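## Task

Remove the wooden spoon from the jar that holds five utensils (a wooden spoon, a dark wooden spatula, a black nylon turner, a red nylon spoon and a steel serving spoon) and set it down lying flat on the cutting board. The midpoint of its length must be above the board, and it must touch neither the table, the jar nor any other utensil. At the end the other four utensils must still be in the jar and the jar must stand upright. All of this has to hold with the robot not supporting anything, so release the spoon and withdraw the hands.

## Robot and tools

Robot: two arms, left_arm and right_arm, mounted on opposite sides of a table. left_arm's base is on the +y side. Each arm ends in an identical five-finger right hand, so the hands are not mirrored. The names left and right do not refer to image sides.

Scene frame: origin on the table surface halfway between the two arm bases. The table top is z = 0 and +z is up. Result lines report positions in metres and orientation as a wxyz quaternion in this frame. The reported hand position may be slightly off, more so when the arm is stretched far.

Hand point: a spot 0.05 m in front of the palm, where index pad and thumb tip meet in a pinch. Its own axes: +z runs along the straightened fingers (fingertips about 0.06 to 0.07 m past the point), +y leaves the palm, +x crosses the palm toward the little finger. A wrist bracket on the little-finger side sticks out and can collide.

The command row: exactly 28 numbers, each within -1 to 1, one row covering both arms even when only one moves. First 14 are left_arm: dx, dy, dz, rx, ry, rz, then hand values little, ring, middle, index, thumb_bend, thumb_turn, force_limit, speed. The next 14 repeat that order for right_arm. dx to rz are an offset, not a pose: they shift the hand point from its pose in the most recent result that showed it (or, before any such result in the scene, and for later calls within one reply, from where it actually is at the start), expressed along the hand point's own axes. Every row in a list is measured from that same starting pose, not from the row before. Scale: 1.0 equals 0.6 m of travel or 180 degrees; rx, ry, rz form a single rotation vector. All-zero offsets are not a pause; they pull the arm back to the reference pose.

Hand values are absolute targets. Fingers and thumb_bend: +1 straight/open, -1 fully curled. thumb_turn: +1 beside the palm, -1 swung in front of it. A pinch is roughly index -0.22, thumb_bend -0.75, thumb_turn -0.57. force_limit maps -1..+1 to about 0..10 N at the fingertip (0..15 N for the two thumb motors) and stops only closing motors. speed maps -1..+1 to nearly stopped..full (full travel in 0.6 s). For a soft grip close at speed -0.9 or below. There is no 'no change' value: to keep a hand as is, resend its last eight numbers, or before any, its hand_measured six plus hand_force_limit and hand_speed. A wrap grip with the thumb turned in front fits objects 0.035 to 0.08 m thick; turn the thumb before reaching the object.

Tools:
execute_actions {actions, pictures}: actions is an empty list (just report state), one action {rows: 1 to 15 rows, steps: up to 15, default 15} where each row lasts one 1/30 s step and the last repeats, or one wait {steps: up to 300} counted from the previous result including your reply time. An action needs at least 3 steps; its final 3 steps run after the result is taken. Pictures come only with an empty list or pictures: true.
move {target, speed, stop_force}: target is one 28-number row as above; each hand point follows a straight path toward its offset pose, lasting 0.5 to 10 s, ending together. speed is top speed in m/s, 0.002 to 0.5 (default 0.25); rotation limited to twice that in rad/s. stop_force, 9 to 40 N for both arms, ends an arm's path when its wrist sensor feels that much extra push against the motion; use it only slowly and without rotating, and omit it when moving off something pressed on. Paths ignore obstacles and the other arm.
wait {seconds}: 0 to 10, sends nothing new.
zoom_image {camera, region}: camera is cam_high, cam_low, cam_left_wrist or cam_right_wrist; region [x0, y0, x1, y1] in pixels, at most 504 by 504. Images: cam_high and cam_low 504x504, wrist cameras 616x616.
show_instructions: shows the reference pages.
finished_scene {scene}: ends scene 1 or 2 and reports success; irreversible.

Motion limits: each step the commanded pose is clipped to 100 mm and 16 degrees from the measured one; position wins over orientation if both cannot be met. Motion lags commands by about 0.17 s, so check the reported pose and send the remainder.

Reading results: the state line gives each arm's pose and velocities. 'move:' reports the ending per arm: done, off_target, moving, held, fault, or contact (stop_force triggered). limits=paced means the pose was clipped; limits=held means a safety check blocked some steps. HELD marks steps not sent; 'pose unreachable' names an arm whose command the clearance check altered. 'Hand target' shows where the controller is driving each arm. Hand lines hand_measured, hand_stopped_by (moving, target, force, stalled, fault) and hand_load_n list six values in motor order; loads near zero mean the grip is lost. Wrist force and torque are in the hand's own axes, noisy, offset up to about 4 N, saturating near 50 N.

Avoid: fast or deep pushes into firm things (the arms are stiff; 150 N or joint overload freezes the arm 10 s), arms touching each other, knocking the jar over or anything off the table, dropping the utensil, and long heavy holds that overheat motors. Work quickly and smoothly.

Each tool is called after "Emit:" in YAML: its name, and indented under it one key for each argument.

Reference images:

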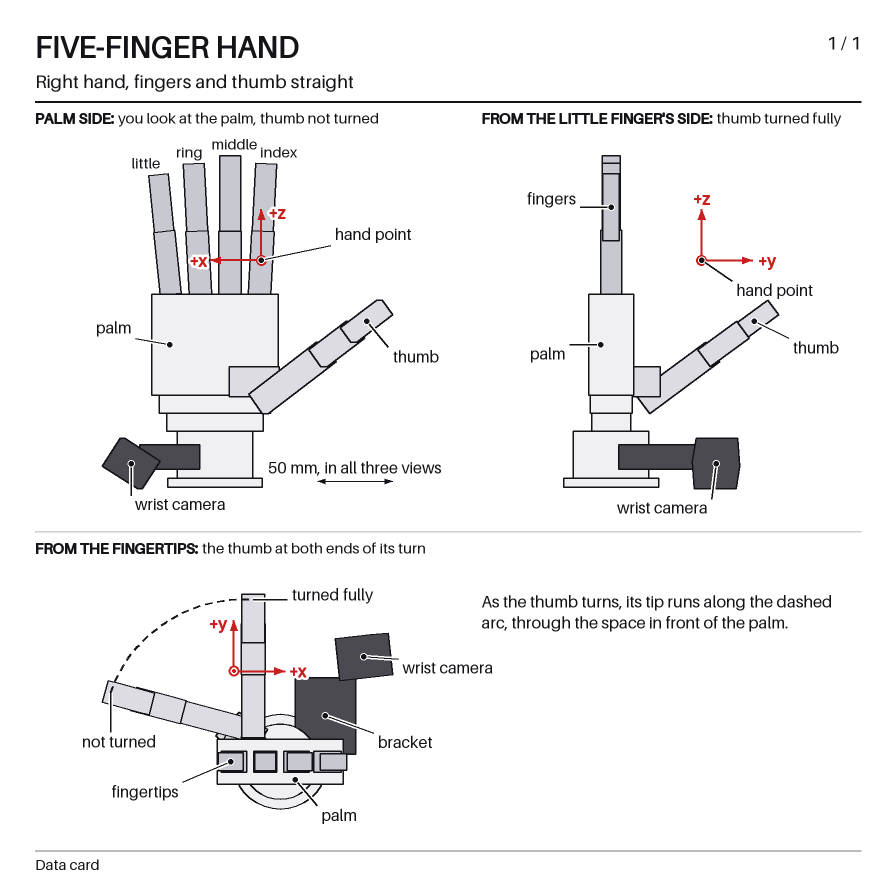

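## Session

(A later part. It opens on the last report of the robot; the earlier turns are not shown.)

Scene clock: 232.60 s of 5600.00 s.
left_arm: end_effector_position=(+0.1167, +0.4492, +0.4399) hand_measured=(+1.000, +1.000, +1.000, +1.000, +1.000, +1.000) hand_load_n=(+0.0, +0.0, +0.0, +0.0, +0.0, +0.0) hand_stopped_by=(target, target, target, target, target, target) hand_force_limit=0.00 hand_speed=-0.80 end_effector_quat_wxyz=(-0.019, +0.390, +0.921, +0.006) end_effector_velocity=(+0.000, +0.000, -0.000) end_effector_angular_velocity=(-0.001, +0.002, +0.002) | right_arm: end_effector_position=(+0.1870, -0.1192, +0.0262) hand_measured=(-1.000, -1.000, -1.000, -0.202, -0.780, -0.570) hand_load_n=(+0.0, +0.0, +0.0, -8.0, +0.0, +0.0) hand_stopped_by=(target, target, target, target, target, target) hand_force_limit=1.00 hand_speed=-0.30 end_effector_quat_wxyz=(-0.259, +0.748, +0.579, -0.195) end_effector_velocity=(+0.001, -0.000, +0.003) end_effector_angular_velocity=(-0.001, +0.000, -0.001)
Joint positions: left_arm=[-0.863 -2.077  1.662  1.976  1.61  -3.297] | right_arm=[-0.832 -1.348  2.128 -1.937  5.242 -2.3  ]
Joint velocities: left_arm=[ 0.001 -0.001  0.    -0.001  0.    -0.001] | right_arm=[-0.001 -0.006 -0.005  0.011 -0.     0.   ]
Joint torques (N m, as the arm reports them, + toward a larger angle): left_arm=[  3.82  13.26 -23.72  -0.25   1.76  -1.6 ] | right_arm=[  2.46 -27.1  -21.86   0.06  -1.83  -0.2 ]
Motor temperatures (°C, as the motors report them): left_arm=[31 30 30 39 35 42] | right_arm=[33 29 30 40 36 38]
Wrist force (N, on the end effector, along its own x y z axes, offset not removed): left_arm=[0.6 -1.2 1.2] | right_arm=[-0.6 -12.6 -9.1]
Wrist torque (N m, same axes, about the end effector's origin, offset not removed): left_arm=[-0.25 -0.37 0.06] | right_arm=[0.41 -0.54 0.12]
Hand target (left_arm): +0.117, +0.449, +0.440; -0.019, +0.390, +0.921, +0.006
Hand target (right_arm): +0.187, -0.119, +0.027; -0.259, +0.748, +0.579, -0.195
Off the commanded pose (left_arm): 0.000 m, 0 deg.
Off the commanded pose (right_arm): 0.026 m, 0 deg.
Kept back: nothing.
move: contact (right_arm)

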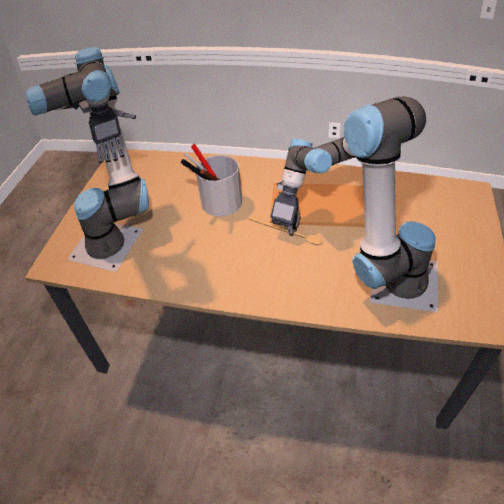

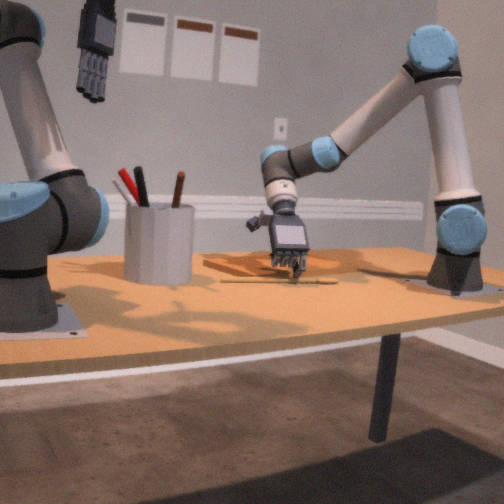

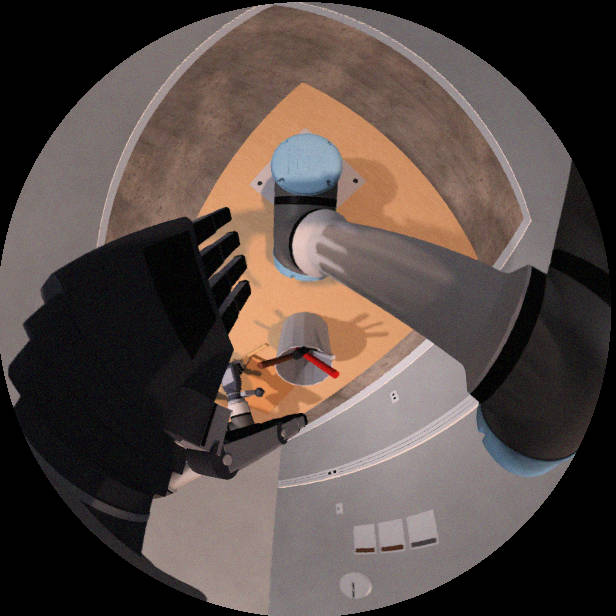

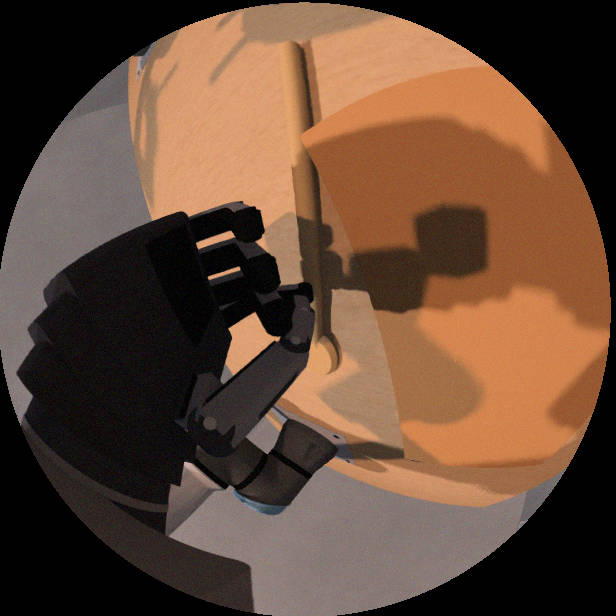

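Emit:
move:
  target: [0,0,0,0,0,0,1,1,1,1,1,1,0,-0.8, 0,-0.011,-0.013,0,0,0,-1,-1,-1,-0.2,-0.78,-0.57,1.0,-0.3]
  speed: 0.02

Emit:
move:
  target: [0,0,0,0,0,0,1,1,1,1,1,1,0,-0.8, 0,0.023,-0.019,0,0,0,-1,-1,-1,-0.2,-0.78,-0.57,1.0,-0.3]
  speed: 0.02

Emit:
move:
  target: [0,0,0,0,0,0,1,1,1,1,1,1,0,-0.8, 0,0.035,0.042,0,0,0,-1,-1,-1,-0.2,-0.78,-0.57,1.0,-0.3]
  speed: 0.008
  stop_force: 9

Emit:
zoom_image:
  camera: "cam_high"
  region: [240,180,340,260]

Scene clock: 233.63 s of 5600.00 s.
left_arm: end_effector_position=(+0.1167, +0.4492, +0.4399) hand_measured=(+1.000, +1.000, +1.000, +1.000, +1.000, +1.000) hand_load_n=(+0.0, +0.0, +0.0, +0.0, +0.0, +0.0) hand_stopped_by=(target, target, target, target, target, target) hand_force_limit=0.00 hand_speed=-0.80 end_effector_quat_wxyz=(-0.019, +0.390, +0.921, +0.006) end_effector_velocity=(-0.001, -0.000, -0.000) end_effector_angular_velocity=(+0.002, -0.000, -0.001) | right_arm: end_effector_position=(+0.1866, -0.1192, +0.0361) hand_measured=(-1.000, -1.000, -1.000, -0.200, -0.780, -0.570) hand_load_n=(+0.0, +0.0, +0.0, +0.0, +0.0, +0.0) hand_stopped_by=(target, target, target, target, target, target) hand_force_limit=1.00 hand_speed=-0.30 end_effector_quat_wxyz=(-0.259, +0.748, +0.579, -0.195) end_effector_velocity=(+0.000, -0.000, +0.003) end_effector_angular_velocity=(+0.000, -0.001, +0.000)
Joint positions: left_arm=[-0.863 -2.077  1.662  1.976  1.61  -3.297] | right_arm=[-0.832 -1.367  2.119 -1.909  5.242 -2.3  ]
Joint velocities: left_arm=[-0.     0.002  0.001 -0.001  0.001  0.001] | right_arm=[-0.    -0.005 -0.003  0.008 -0.    -0.   ]
Joint torques (N m, as the arm reports them, + toward a larger angle): left_arm=[  3.06  13.2  -23.45  -0.24   1.85  -1.69] | right_arm=[ 13.61 -33.18 -25.82   0.43   2.83   2.86]
Motor temperatures (°C, as the motors report them): left_arm=[31 30 30 39 35 42] | right_arm=[33 29 30 40 36 38]
Wrist force (N, on the end effector, along its own x y z axes, offset not removed): left_arm=[0.2 0.8 0.4] | right_arm=[0.6 1.8 2.5]
Wrist torque (N m, same axes, about the end effector's origin, offset not removed): left_arm=[0.05 -0.30 0.05] | right_arm=[0.36 -0.32 0.08]
Hand target (left_arm): +0.117, +0.449, +0.440; -0.019, +0.390, +0.921, +0.006
Hand target (right_arm): +0.187, -0.119, +0.036; -0.259, +0.748, +0.579, -0.195
Off the commanded pose (left_arm): 0.000 m, 0 deg.
Off the commanded pose (right_arm): 0.000 m, 0 deg.
Kept back: nothing.
move: done

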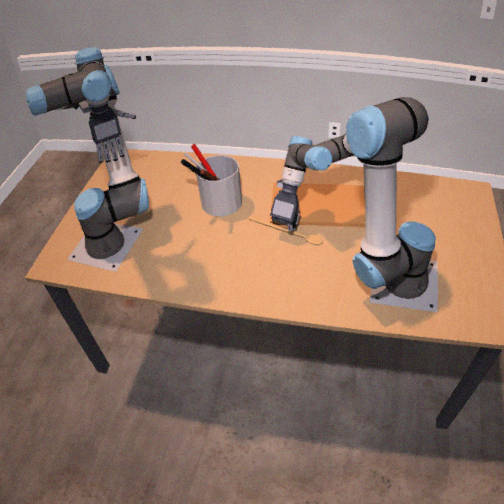

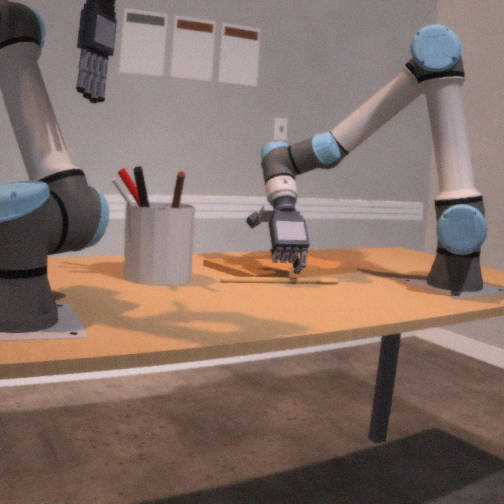

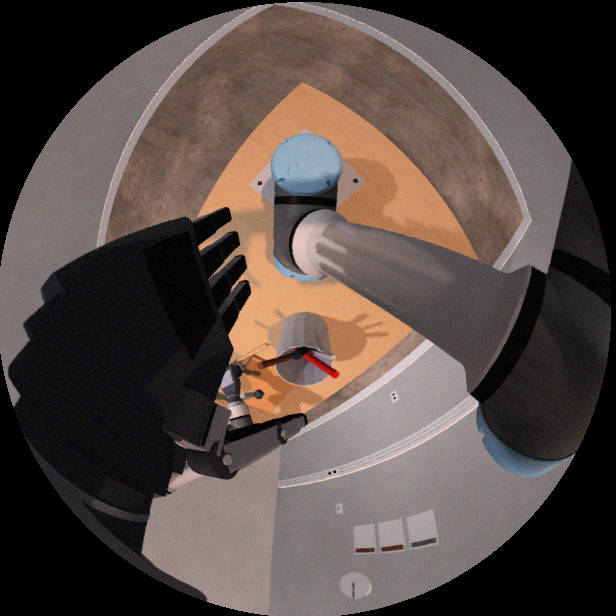

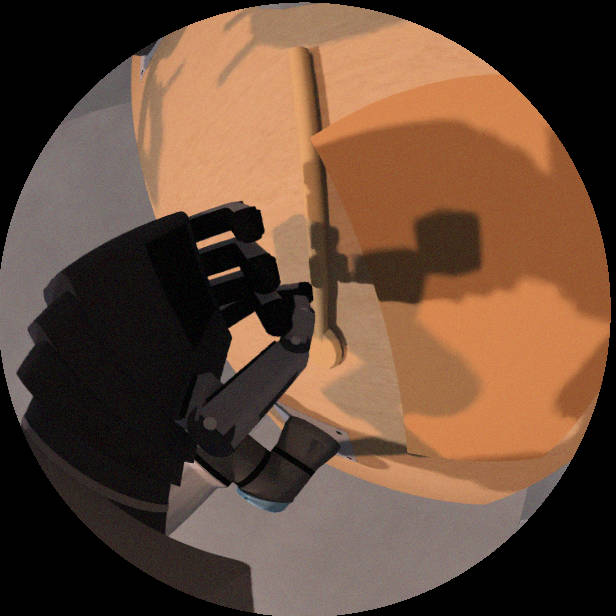

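Scene clock: 234.87 s of 5600.00 s.
left_arm: end_effector_position=(+0.1167, +0.4492, +0.4399) hand_measured=(+1.000, +1.000, +1.000, +1.000, +1.000, +1.000) hand_load_n=(+0.0, +0.0, +0.0, +0.0, +0.0, +0.0) hand_stopped_by=(target, target, target, target, target, target) hand_force_limit=0.00 hand_speed=-0.80 end_effector_quat_wxyz=(-0.019, +0.390, +0.921, +0.006) end_effector_velocity=(+0.000, +0.000, -0.000) end_effector_angular_velocity=(-0.001, +0.000, +0.002) | right_arm: end_effector_position=(+0.2036, -0.1236, +0.0366) hand_measured=(-1.000, -1.000, -1.000, -0.200, -0.780, -0.570) hand_load_n=(+0.0, +0.0, +0.0, +0.0, +0.0, +0.0) hand_stopped_by=(target, target, target, target, target, target) hand_force_limit=1.00 hand_speed=-0.30 end_effector_quat_wxyz=(-0.259, +0.748, +0.579, -0.195) end_effector_velocity=(+0.002, -0.001, +0.000) end_effector_angular_velocity=(+0.000, +0.000, +0.000)
Joint positions: left_arm=[-0.863 -2.077  1.662  1.976  1.61  -3.297] | right_arm=[-0.862 -1.357  2.098 -1.883  5.23  -2.332]
Joint velocities: left_arm=[ 0.    -0.001  0.    -0.    -0.001 -0.001] | right_arm=[-0.005  0.002 -0.003  0.004 -0.002 -0.005]
Joint torques (N m, as the arm reports them, + toward a larger angle): left_arm=[  3.64  13.31 -24.22  -0.28   1.9   -1.54] | right_arm=[-12.84 -17.08 -30.24   1.25  -0.98  -2.54]
Motor temperatures (°C, as the motors report them): left_arm=[31 30 30 39 35 42] | right_arm=[33 29 30 40 36 38]
Wrist force (N, on the end effector, along its own x y z axes, offset not removed): left_arm=[0.5 -1.9 1.6] | right_arm=[1.1 3.9 2.4]
Wrist torque (N m, same axes, about the end effector's origin, offset not removed): left_arm=[-0.33 -0.41 0.04] | right_arm=[0.60 -0.47 0.18]
Hand target (left_arm): +0.117, +0.449, +0.440; -0.019, +0.390, +0.921, +0.006
Hand target (right_arm): +0.204, -0.124, +0.037; -0.259, +0.748, +0.579, -0.195
Off the commanded pose (left_arm): 0.000 m, 0 deg.
Off the commanded pose (right_arm): 0.000 m, 0 deg.
Kept back: nothing.
move: done

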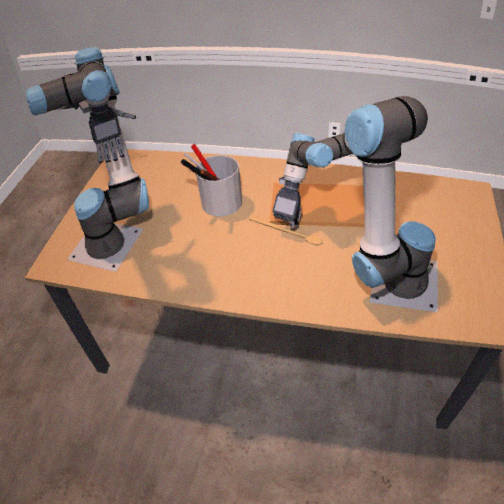

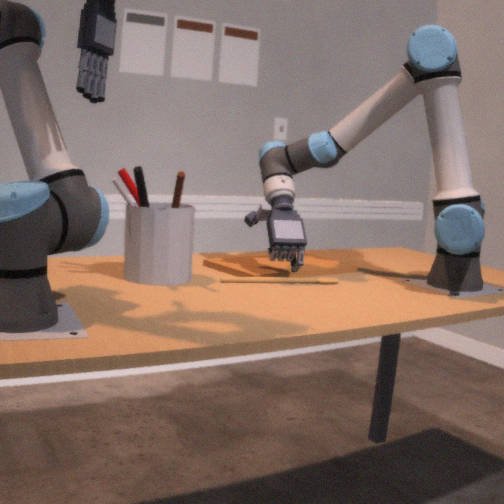

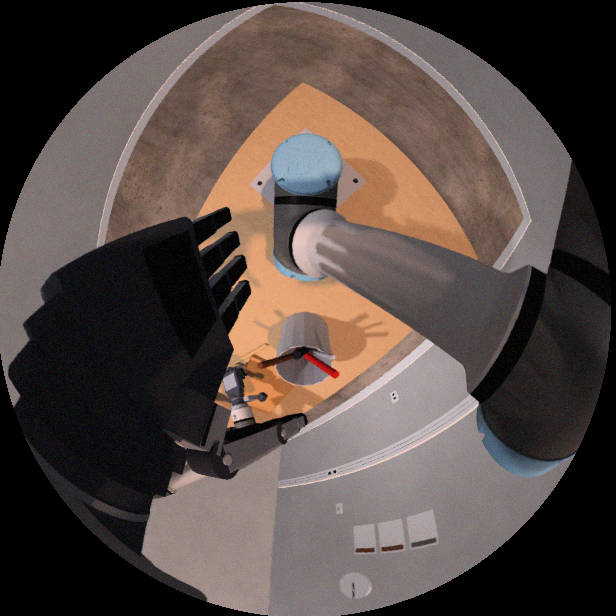

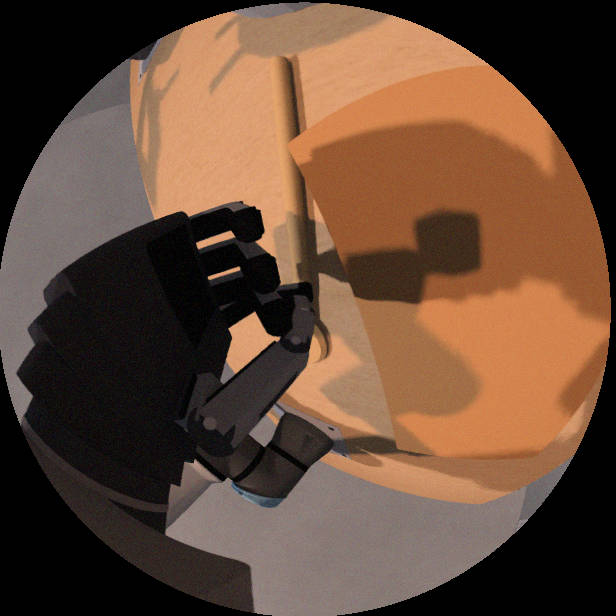

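Scene clock: 237.77 s of 5600.00 s.
left_arm: end_effector_position=(+0.1167, +0.4492, +0.4399) hand_measured=(+1.000, +1.000, +1.000, +1.000, +1.000, +1.000) hand_load_n=(+0.0, +0.0, +0.0, +0.0, +0.0, +0.0) hand_stopped_by=(target, target, target, target, target, target) hand_force_limit=0.00 hand_speed=-0.80 end_effector_quat_wxyz=(-0.019, +0.390, +0.921, +0.006) end_effector_velocity=(+0.000, -0.000, -0.000) end_effector_angular_velocity=(-0.001, -0.001, -0.000) | right_arm: end_effector_position=(+0.2043, -0.1237, +0.0166) hand_measured=(-1.000, -1.000, -1.000, -0.202, -0.780, -0.570) hand_load_n=(+0.0, +0.0, +0.0, -7.5, +0.0, +0.0) hand_stopped_by=(target, target, target, target, target, target) hand_force_limit=1.00 hand_speed=-0.30 end_effector_quat_wxyz=(-0.259, +0.748, +0.579, -0.195) end_effector_velocity=(+0.000, -0.000, +0.003) end_effector_angular_velocity=(-0.001, +0.002, -0.002)
Joint positions: left_arm=[-0.863 -2.077  1.662  1.976  1.61  -3.297] | right_arm=[-0.863 -1.318  2.117 -1.939  5.229 -2.333]
Joint velocities: left_arm=[ 0.001  0.     0.    -0.    -0.001  0.001] | right_arm=[-0.002 -0.006 -0.003  0.011  0.001  0.   ]
Joint torques (N m, as the arm reports them, + toward a larger angle): left_arm=[  3.46  13.15 -23.78  -0.21   1.82  -1.51] | right_arm=[-10.62 -28.41 -19.23   1.23  -1.09  -2.34]
Motor temperatures (°C, as the motors report them): left_arm=[31 30 30 39 35 42] | right_arm=[33 29 30 40 36 38]
Wrist force (N, on the end effector, along its own x y z axes, offset not removed): left_arm=[0.5 -1.5 0.2] | right_arm=[-0.1 -3.2 -12.3]
Wrist torque (N m, same axes, about the end effector's origin, offset not removed): left_arm=[-0.12 -0.39 0.04] | right_arm=[0.74 -0.27 0.06]
Hand target (left_arm): +0.117, +0.449, +0.440; -0.019, +0.390, +0.921, +0.006
Hand target (right_arm): +0.204, -0.124, +0.017; -0.259, +0.748, +0.579, -0.195
Off the commanded pose (left_arm): 0.000 m, 0 deg.
Off the commanded pose (right_arm): 0.013 m, 0 deg.
Kept back: nothing.
move: contact (right_arm)

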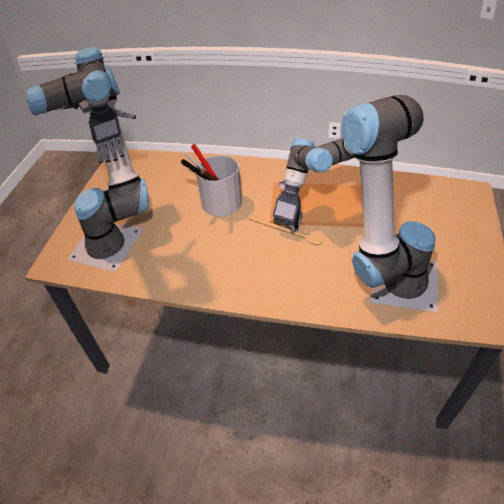

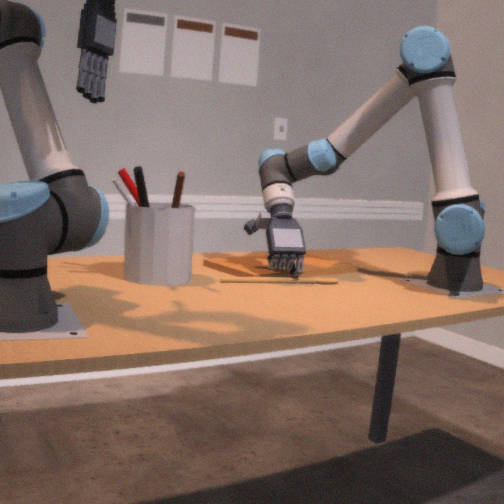

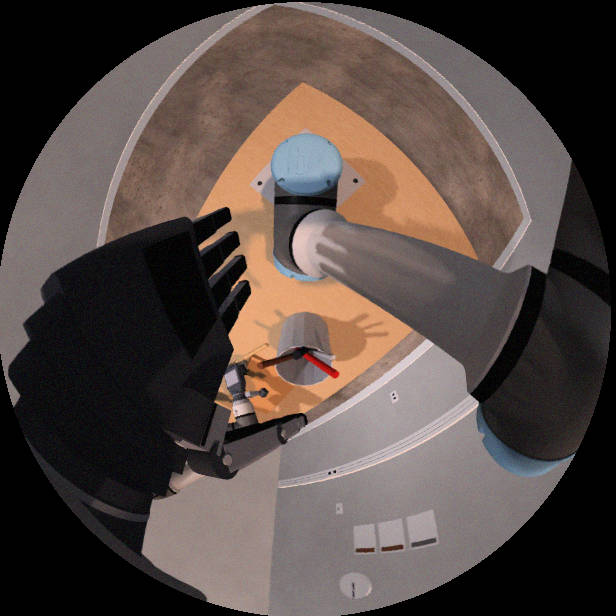

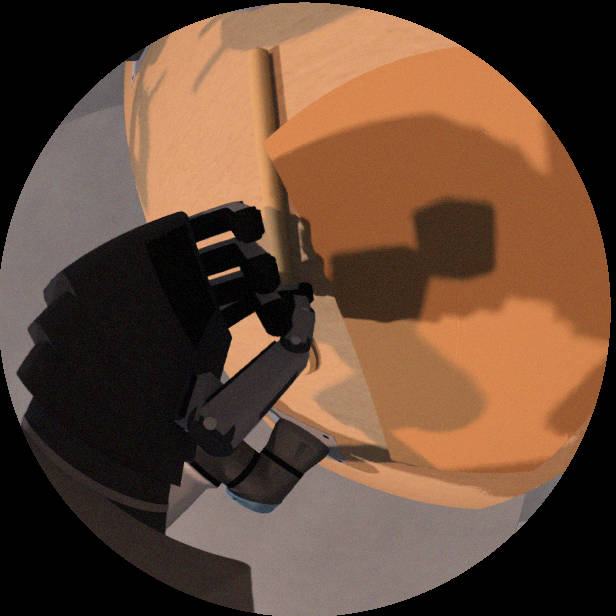

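Region (240, 180, 340, 260) of cam_high's 504x504 image, scaled by 5.040, with more detail than that image has; it fills the top 403 rows of this view, and the rest is white.

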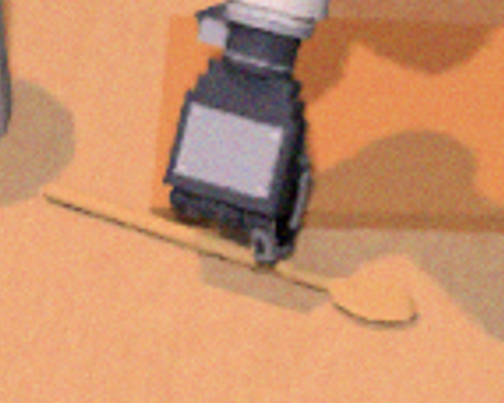

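Emit:
move:
  target: [0,0,0,0,0,0,1,1,1,1,1,1,0,-0.8, 0,-0.079,0.061,0,0,0,-1,-1,-1,-0.2,-0.78,-0.57,1.0,-0.3]
  speed: 0.02

Emit:
zoom_image:
  camera: "cam_high"
  region: [240,180,340,260]

Scene clock: 241.33 s of 5600.00 s.
left_arm: end_effector_position=(+0.1167, +0.4492, +0.4399) hand_measured=(+1.000, +1.000, +1.000, +1.000, +1.000, +1.000) hand_load_n=(+0.0, +0.0, +0.0, +0.0, +0.0, +0.0) hand_stopped_by=(target, target, target, target, target, target) hand_force_limit=0.00 hand_speed=-0.80 end_effector_quat_wxyz=(-0.019, +0.390, +0.921, +0.006) end_effector_velocity=(+0.000, -0.000, +0.000) end_effector_angular_velocity=(-0.002, +0.000, +0.001) | right_arm: end_effector_position=(+0.1466, -0.1088, +0.0167) hand_measured=(-1.000, -1.000, -1.000, -0.202, -0.780, -0.570) hand_load_n=(+0.0, +0.0, +0.0, -12.0, +0.5, +0.0) hand_stopped_by=(target, target, target, target, target, target) hand_force_limit=1.00 hand_speed=-0.30 end_effector_quat_wxyz=(-0.259, +0.748, +0.579, -0.195) end_effector_velocity=(-0.002, +0.001, -0.000) end_effector_angular_velocity=(-0.000, +0.000, -0.001)
Joint positions: left_arm=[-0.863 -2.077  1.662  1.976  1.61  -3.297] | right_arm=[-0.756 -1.348  2.178 -2.029  5.271 -2.218]
Joint velocities: left_arm=[ 0.002  0.    -0.    -0.001 -0.001  0.001] | right_arm=[ 0.005 -0.001  0.002 -0.005  0.002  0.006]
Joint torques (N m, as the arm reports them, + toward a larger angle): left_arm=[  3.41  13.73 -23.69  -0.29   1.89  -1.6 ] | right_arm=[ 20.35 -19.32   7.35  -2.37   2.93   2.46]
Motor temperatures (°C, as the motors report them): left_arm=[31 30 30 39 35 42] | right_arm=[33 29 30 40 36 38]
Wrist force (N, on the end effector, along its own x y z axes, offset not removed): left_arm=[-1.1 -0.5 -0.5] | right_arm=[1.4 -7.3 -31.5]
Wrist torque (N m, same axes, about the end effector's origin, offset not removed): left_arm=[0.05 -0.01 -0.01] | right_arm=[0.91 -0.03 0.07]
Hand target (left_arm): +0.117, +0.449, +0.440; -0.019, +0.390, +0.921, +0.006
Hand target (right_arm): +0.146, -0.109, +0.017; -0.259, +0.748, +0.579, -0.195
Off the commanded pose (left_arm): 0.000 m, 0 deg.
Off the commanded pose (right_arm): 0.000 m, 0 deg.
Kept back: nothing.
move: done

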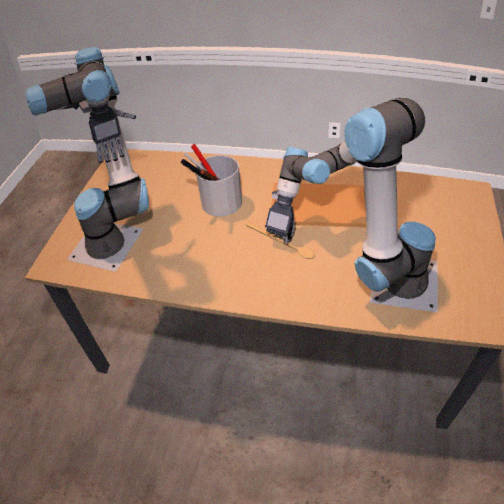

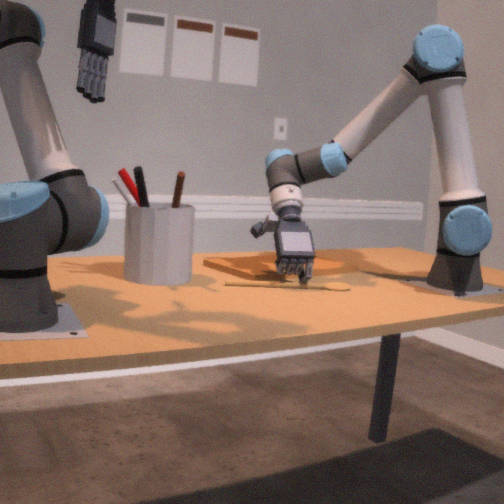

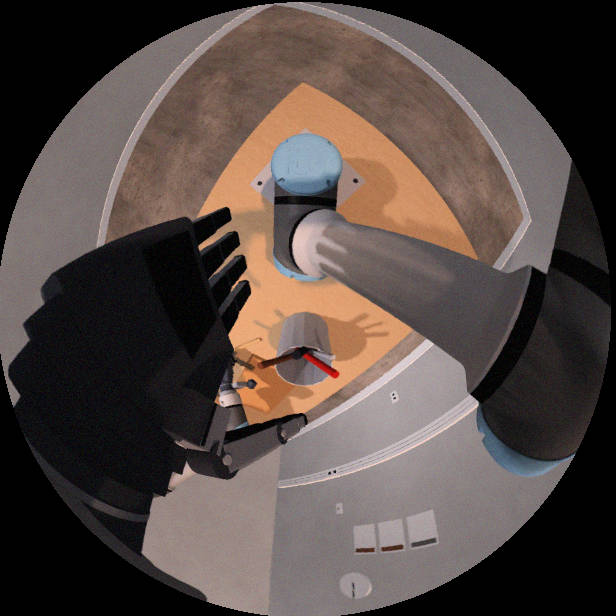

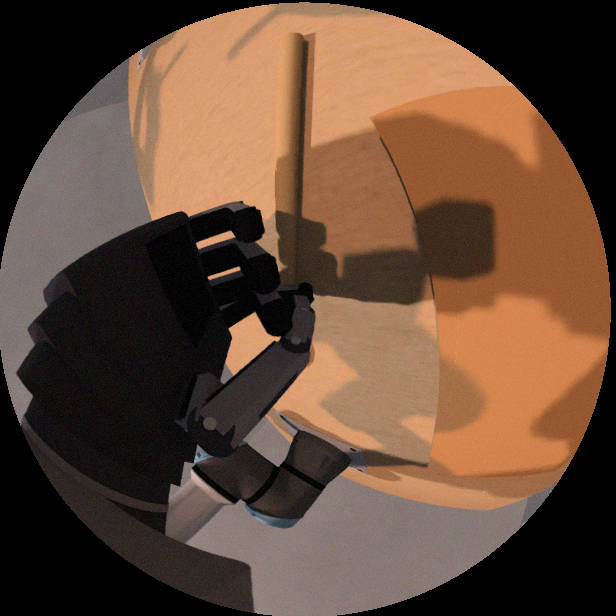

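Region (240, 180, 340, 260) of cam_high's 504x504 image, scaled by 5.040, with more detail than that image has; it fills the top 403 rows of this view, and the rest is white.

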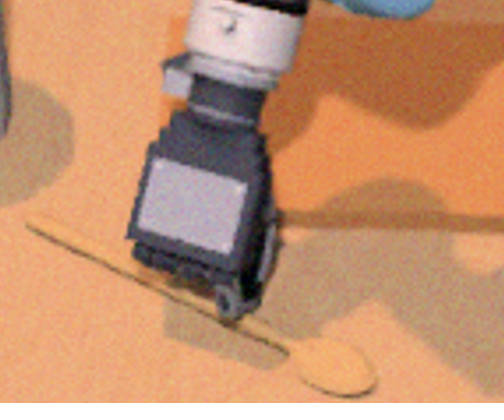

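Emit:
move:
  target: [0,0,0,0,0,0,1,1,1,1,1,1,0,-0.8, 0,-0.027,-0.032,0,0,0,-1,-1,-1,-0.2,-0.78,-0.57,1.0,-0.3]
  speed: 0.02

Emit:
move:
  target: [0,0,0,0,0,0,1,1,1,1,1,1,0,-0.8, 0,-0.017,0.014,0.17,0,0,-1,-1,-1,0.25,-0.78,-0.57,1.0,-0.3]
  speed: 0.05

Emit:
zoom_image:
  camera: "cam_high"
  region: [240,180,340,260]

Scene clock: 243.13 s of 5600.00 s.
left_arm: end_effector_position=(+0.1167, +0.4492, +0.4399) hand_measured=(+1.000, +1.000, +1.000, +1.000, +1.000, +1.000) hand_load_n=(+0.0, +0.0, +0.0, +0.0, +0.0, +0.0) hand_stopped_by=(target, target, target, target, target, target) hand_force_limit=0.00 hand_speed=-0.80 end_effector_quat_wxyz=(-0.019, +0.390, +0.921, +0.006) end_effector_velocity=(-0.000, -0.000, +0.000) end_effector_angular_velocity=(+0.002, -0.001, +0.000) | right_arm: end_effector_position=(+0.1455, -0.1087, +0.0414) hand_measured=(-1.000, -1.000, -1.000, -0.200, -0.780, -0.570) hand_load_n=(+0.0, +0.0, +0.0, +0.0, +0.0, +0.0) hand_stopped_by=(target, target, target, target, target, target) hand_force_limit=1.00 hand_speed=-0.30 end_effector_quat_wxyz=(-0.259, +0.748, +0.579, -0.195) end_effector_velocity=(-0.000, +0.000, +0.003) end_effector_angular_velocity=(-0.000, +0.000, -0.001)
Joint positions: left_arm=[-0.863 -2.077  1.662  1.976  1.61  -3.297] | right_arm=[-0.754 -1.399  2.155 -1.956  5.272 -2.216]
Joint velocities: left_arm=[0.001 0.002 0.    0.    0.001 0.   ] | right_arm=[ 0.001 -0.006 -0.003  0.009  0.     0.002]
Joint torques (N m, as the arm reports them, + toward a larger angle): left_arm=[  3.35  13.19 -23.66  -0.14   1.95  -1.56] | right_arm=[ 14.72 -32.19 -25.68   0.68   2.86   2.54]
Motor temperatures (°C, as the motors report them): left_arm=[31 30 30 39 35 42] | right_arm=[33 29 30 40 36 38]
Wrist force (N, on the end effector, along its own x y z axes, offset not removed): left_arm=[0.3 -1.9 1.2] | right_arm=[1.7 0.7 2.1]
Wrist torque (N m, same axes, about the end effector's origin, offset not removed): left_arm=[-0.29 -0.36 0.03] | right_arm=[0.25 -0.46 0.11]
Hand target (left_arm): +0.117, +0.449, +0.440; -0.019, +0.390, +0.921, +0.006
Hand target (right_arm): +0.146, -0.109, +0.042; -0.259, +0.748, +0.579, -0.195
Off the commanded pose (left_arm): 0.000 m, 0 deg.
Off the commanded pose (right_arm): 0.000 m, 0 deg.
Kept back: nothing.
move: done

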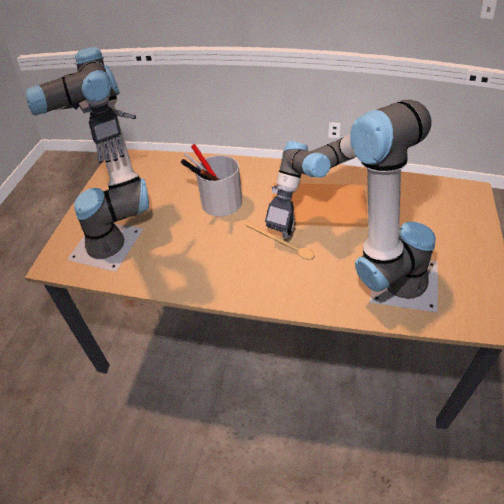

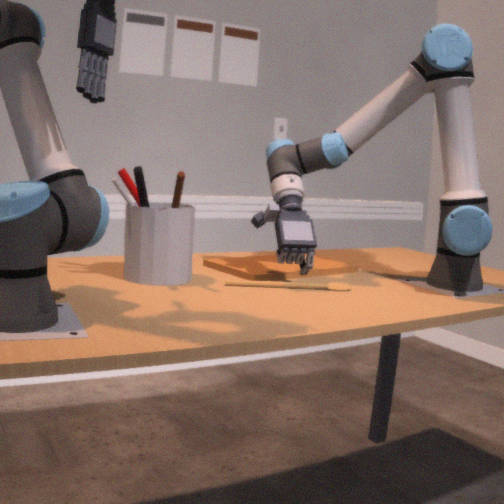

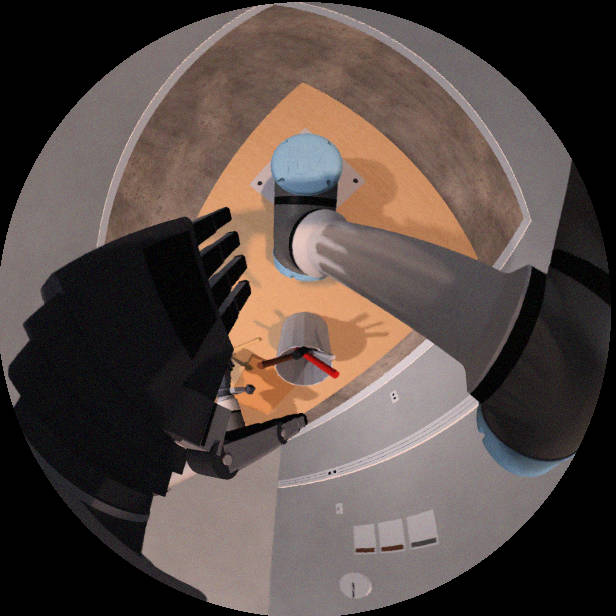

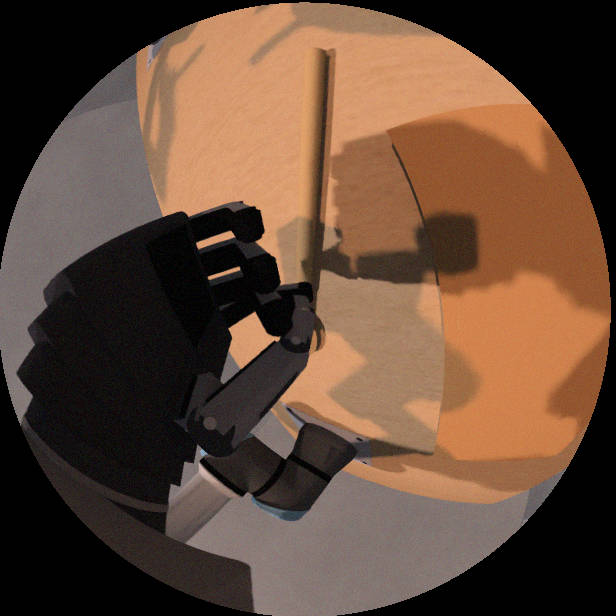

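Scene clock: 248.77 s of 5600.00 s.
left_arm: end_effector_position=(+0.1167, +0.4492, +0.4399) hand_measured=(+1.000, +1.000, +1.000, +1.000, +1.000, +1.000) hand_load_n=(+0.0, +0.0, +0.0, +0.0, +0.0, +0.0) hand_stopped_by=(target, target, target, target, target, target) hand_force_limit=0.00 hand_speed=-0.80 end_effector_quat_wxyz=(-0.019, +0.390, +0.921, +0.006) end_effector_velocity=(-0.000, +0.000, +0.000) end_effector_angular_velocity=(+0.001, -0.001, +0.002) | right_arm: end_effector_position=(+0.1330, -0.1053, +0.0411) hand_measured=(-1.000, -1.000, -1.000, +0.250, -0.780, -0.570) hand_load_n=(+0.0, +0.0, +0.0, +0.0, +0.0, +0.0) hand_stopped_by=(target, target, target, target, target, target) hand_force_limit=1.00 hand_speed=-0.30 end_effector_quat_wxyz=(-0.446, +0.654, +0.507, -0.340) end_effector_velocity=(-0.001, +0.000, -0.000) end_effector_angular_velocity=(+0.006, +0.019, +0.001)
Joint positions: left_arm=[-0.863 -2.077  1.662  1.976  1.61  -3.297] | right_arm=[-0.913 -1.189  1.993 -1.365  5.511 -2.727]
Joint velocities: left_arm=[ 0.001  0.001  0.     0.     0.    -0.001] | right_arm=[-0.003  0.011 -0.008  0.024  0.005 -0.022]
Joint torques (N m, as the arm reports them, + toward a larger angle): left_arm=[  3.45  13.26 -24.42  -0.16   1.91  -1.54] | right_arm=[-12.5  -20.82 -25.03   2.09   2.28  -2.16]
Motor temperatures (°C, as the motors report them): left_arm=[31 30 30 39 35 42] | right_arm=[33 29 30 40 36 38]
Wrist force (N, on the end effector, along its own x y z axes, offset not removed): left_arm=[-0.2 -1.1 0.7] | right_arm=[0.6 2.0 2.3]
Wrist torque (N m, same axes, about the end effector's origin, offset not removed): left_arm=[-0.17 -0.28 -0.05] | right_arm=[0.41 -0.31 0.05]
Hand target (left_arm): +0.117, +0.449, +0.440; -0.019, +0.390, +0.921, +0.006
Hand target (right_arm): +0.133, -0.105, +0.041; -0.447, +0.654, +0.507, -0.341
Off the commanded pose (left_arm): 0.000 m, 0 deg.
Off the commanded pose (right_arm): 0.000 m, 0 deg.
Kept back: nothing.
move: done

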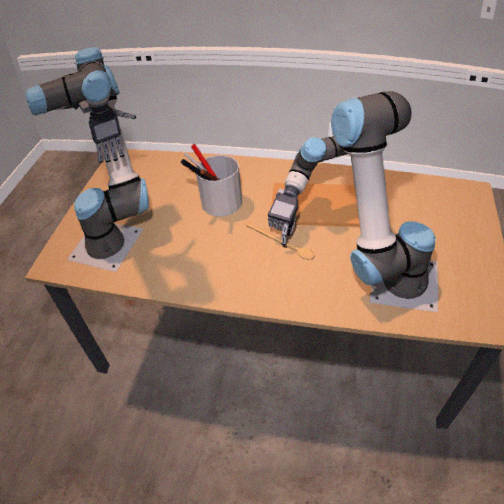

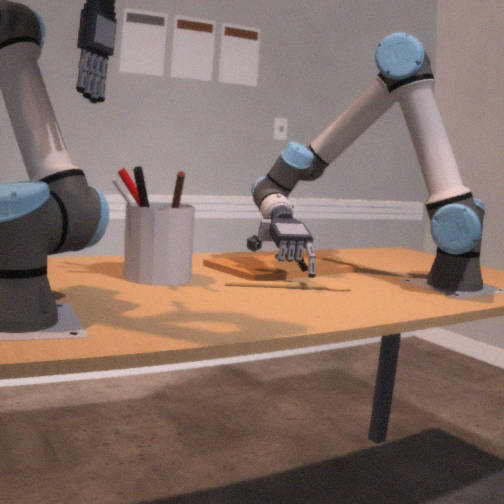

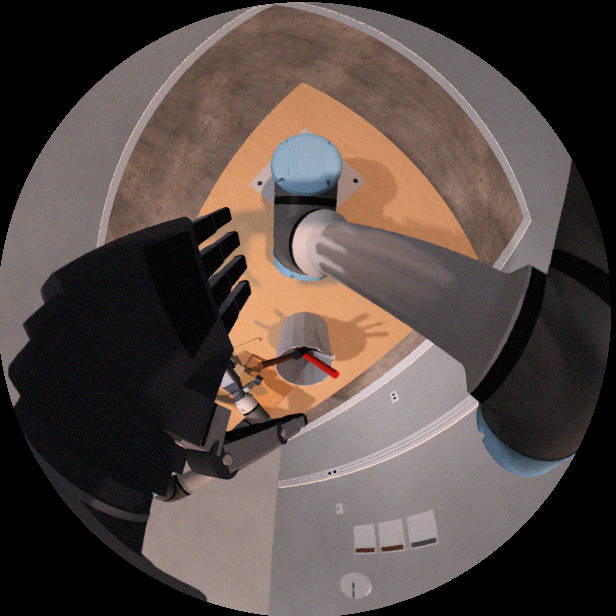

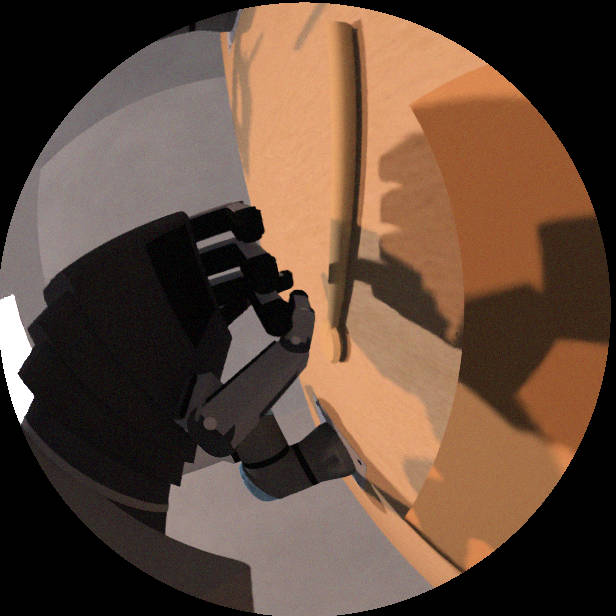

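Region (240, 180, 340, 260) of cam_high's 504x504 image, scaled by 5.040, with more detail than that image has; it fills the top 403 rows of this view, and the rest is white.

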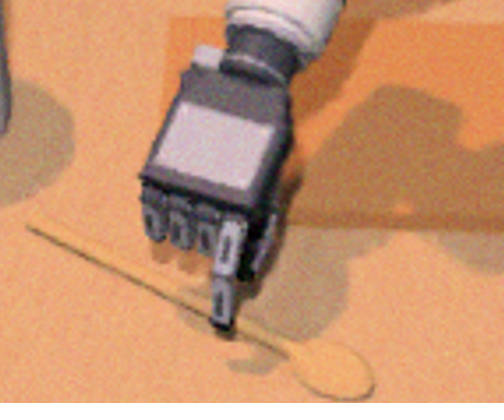

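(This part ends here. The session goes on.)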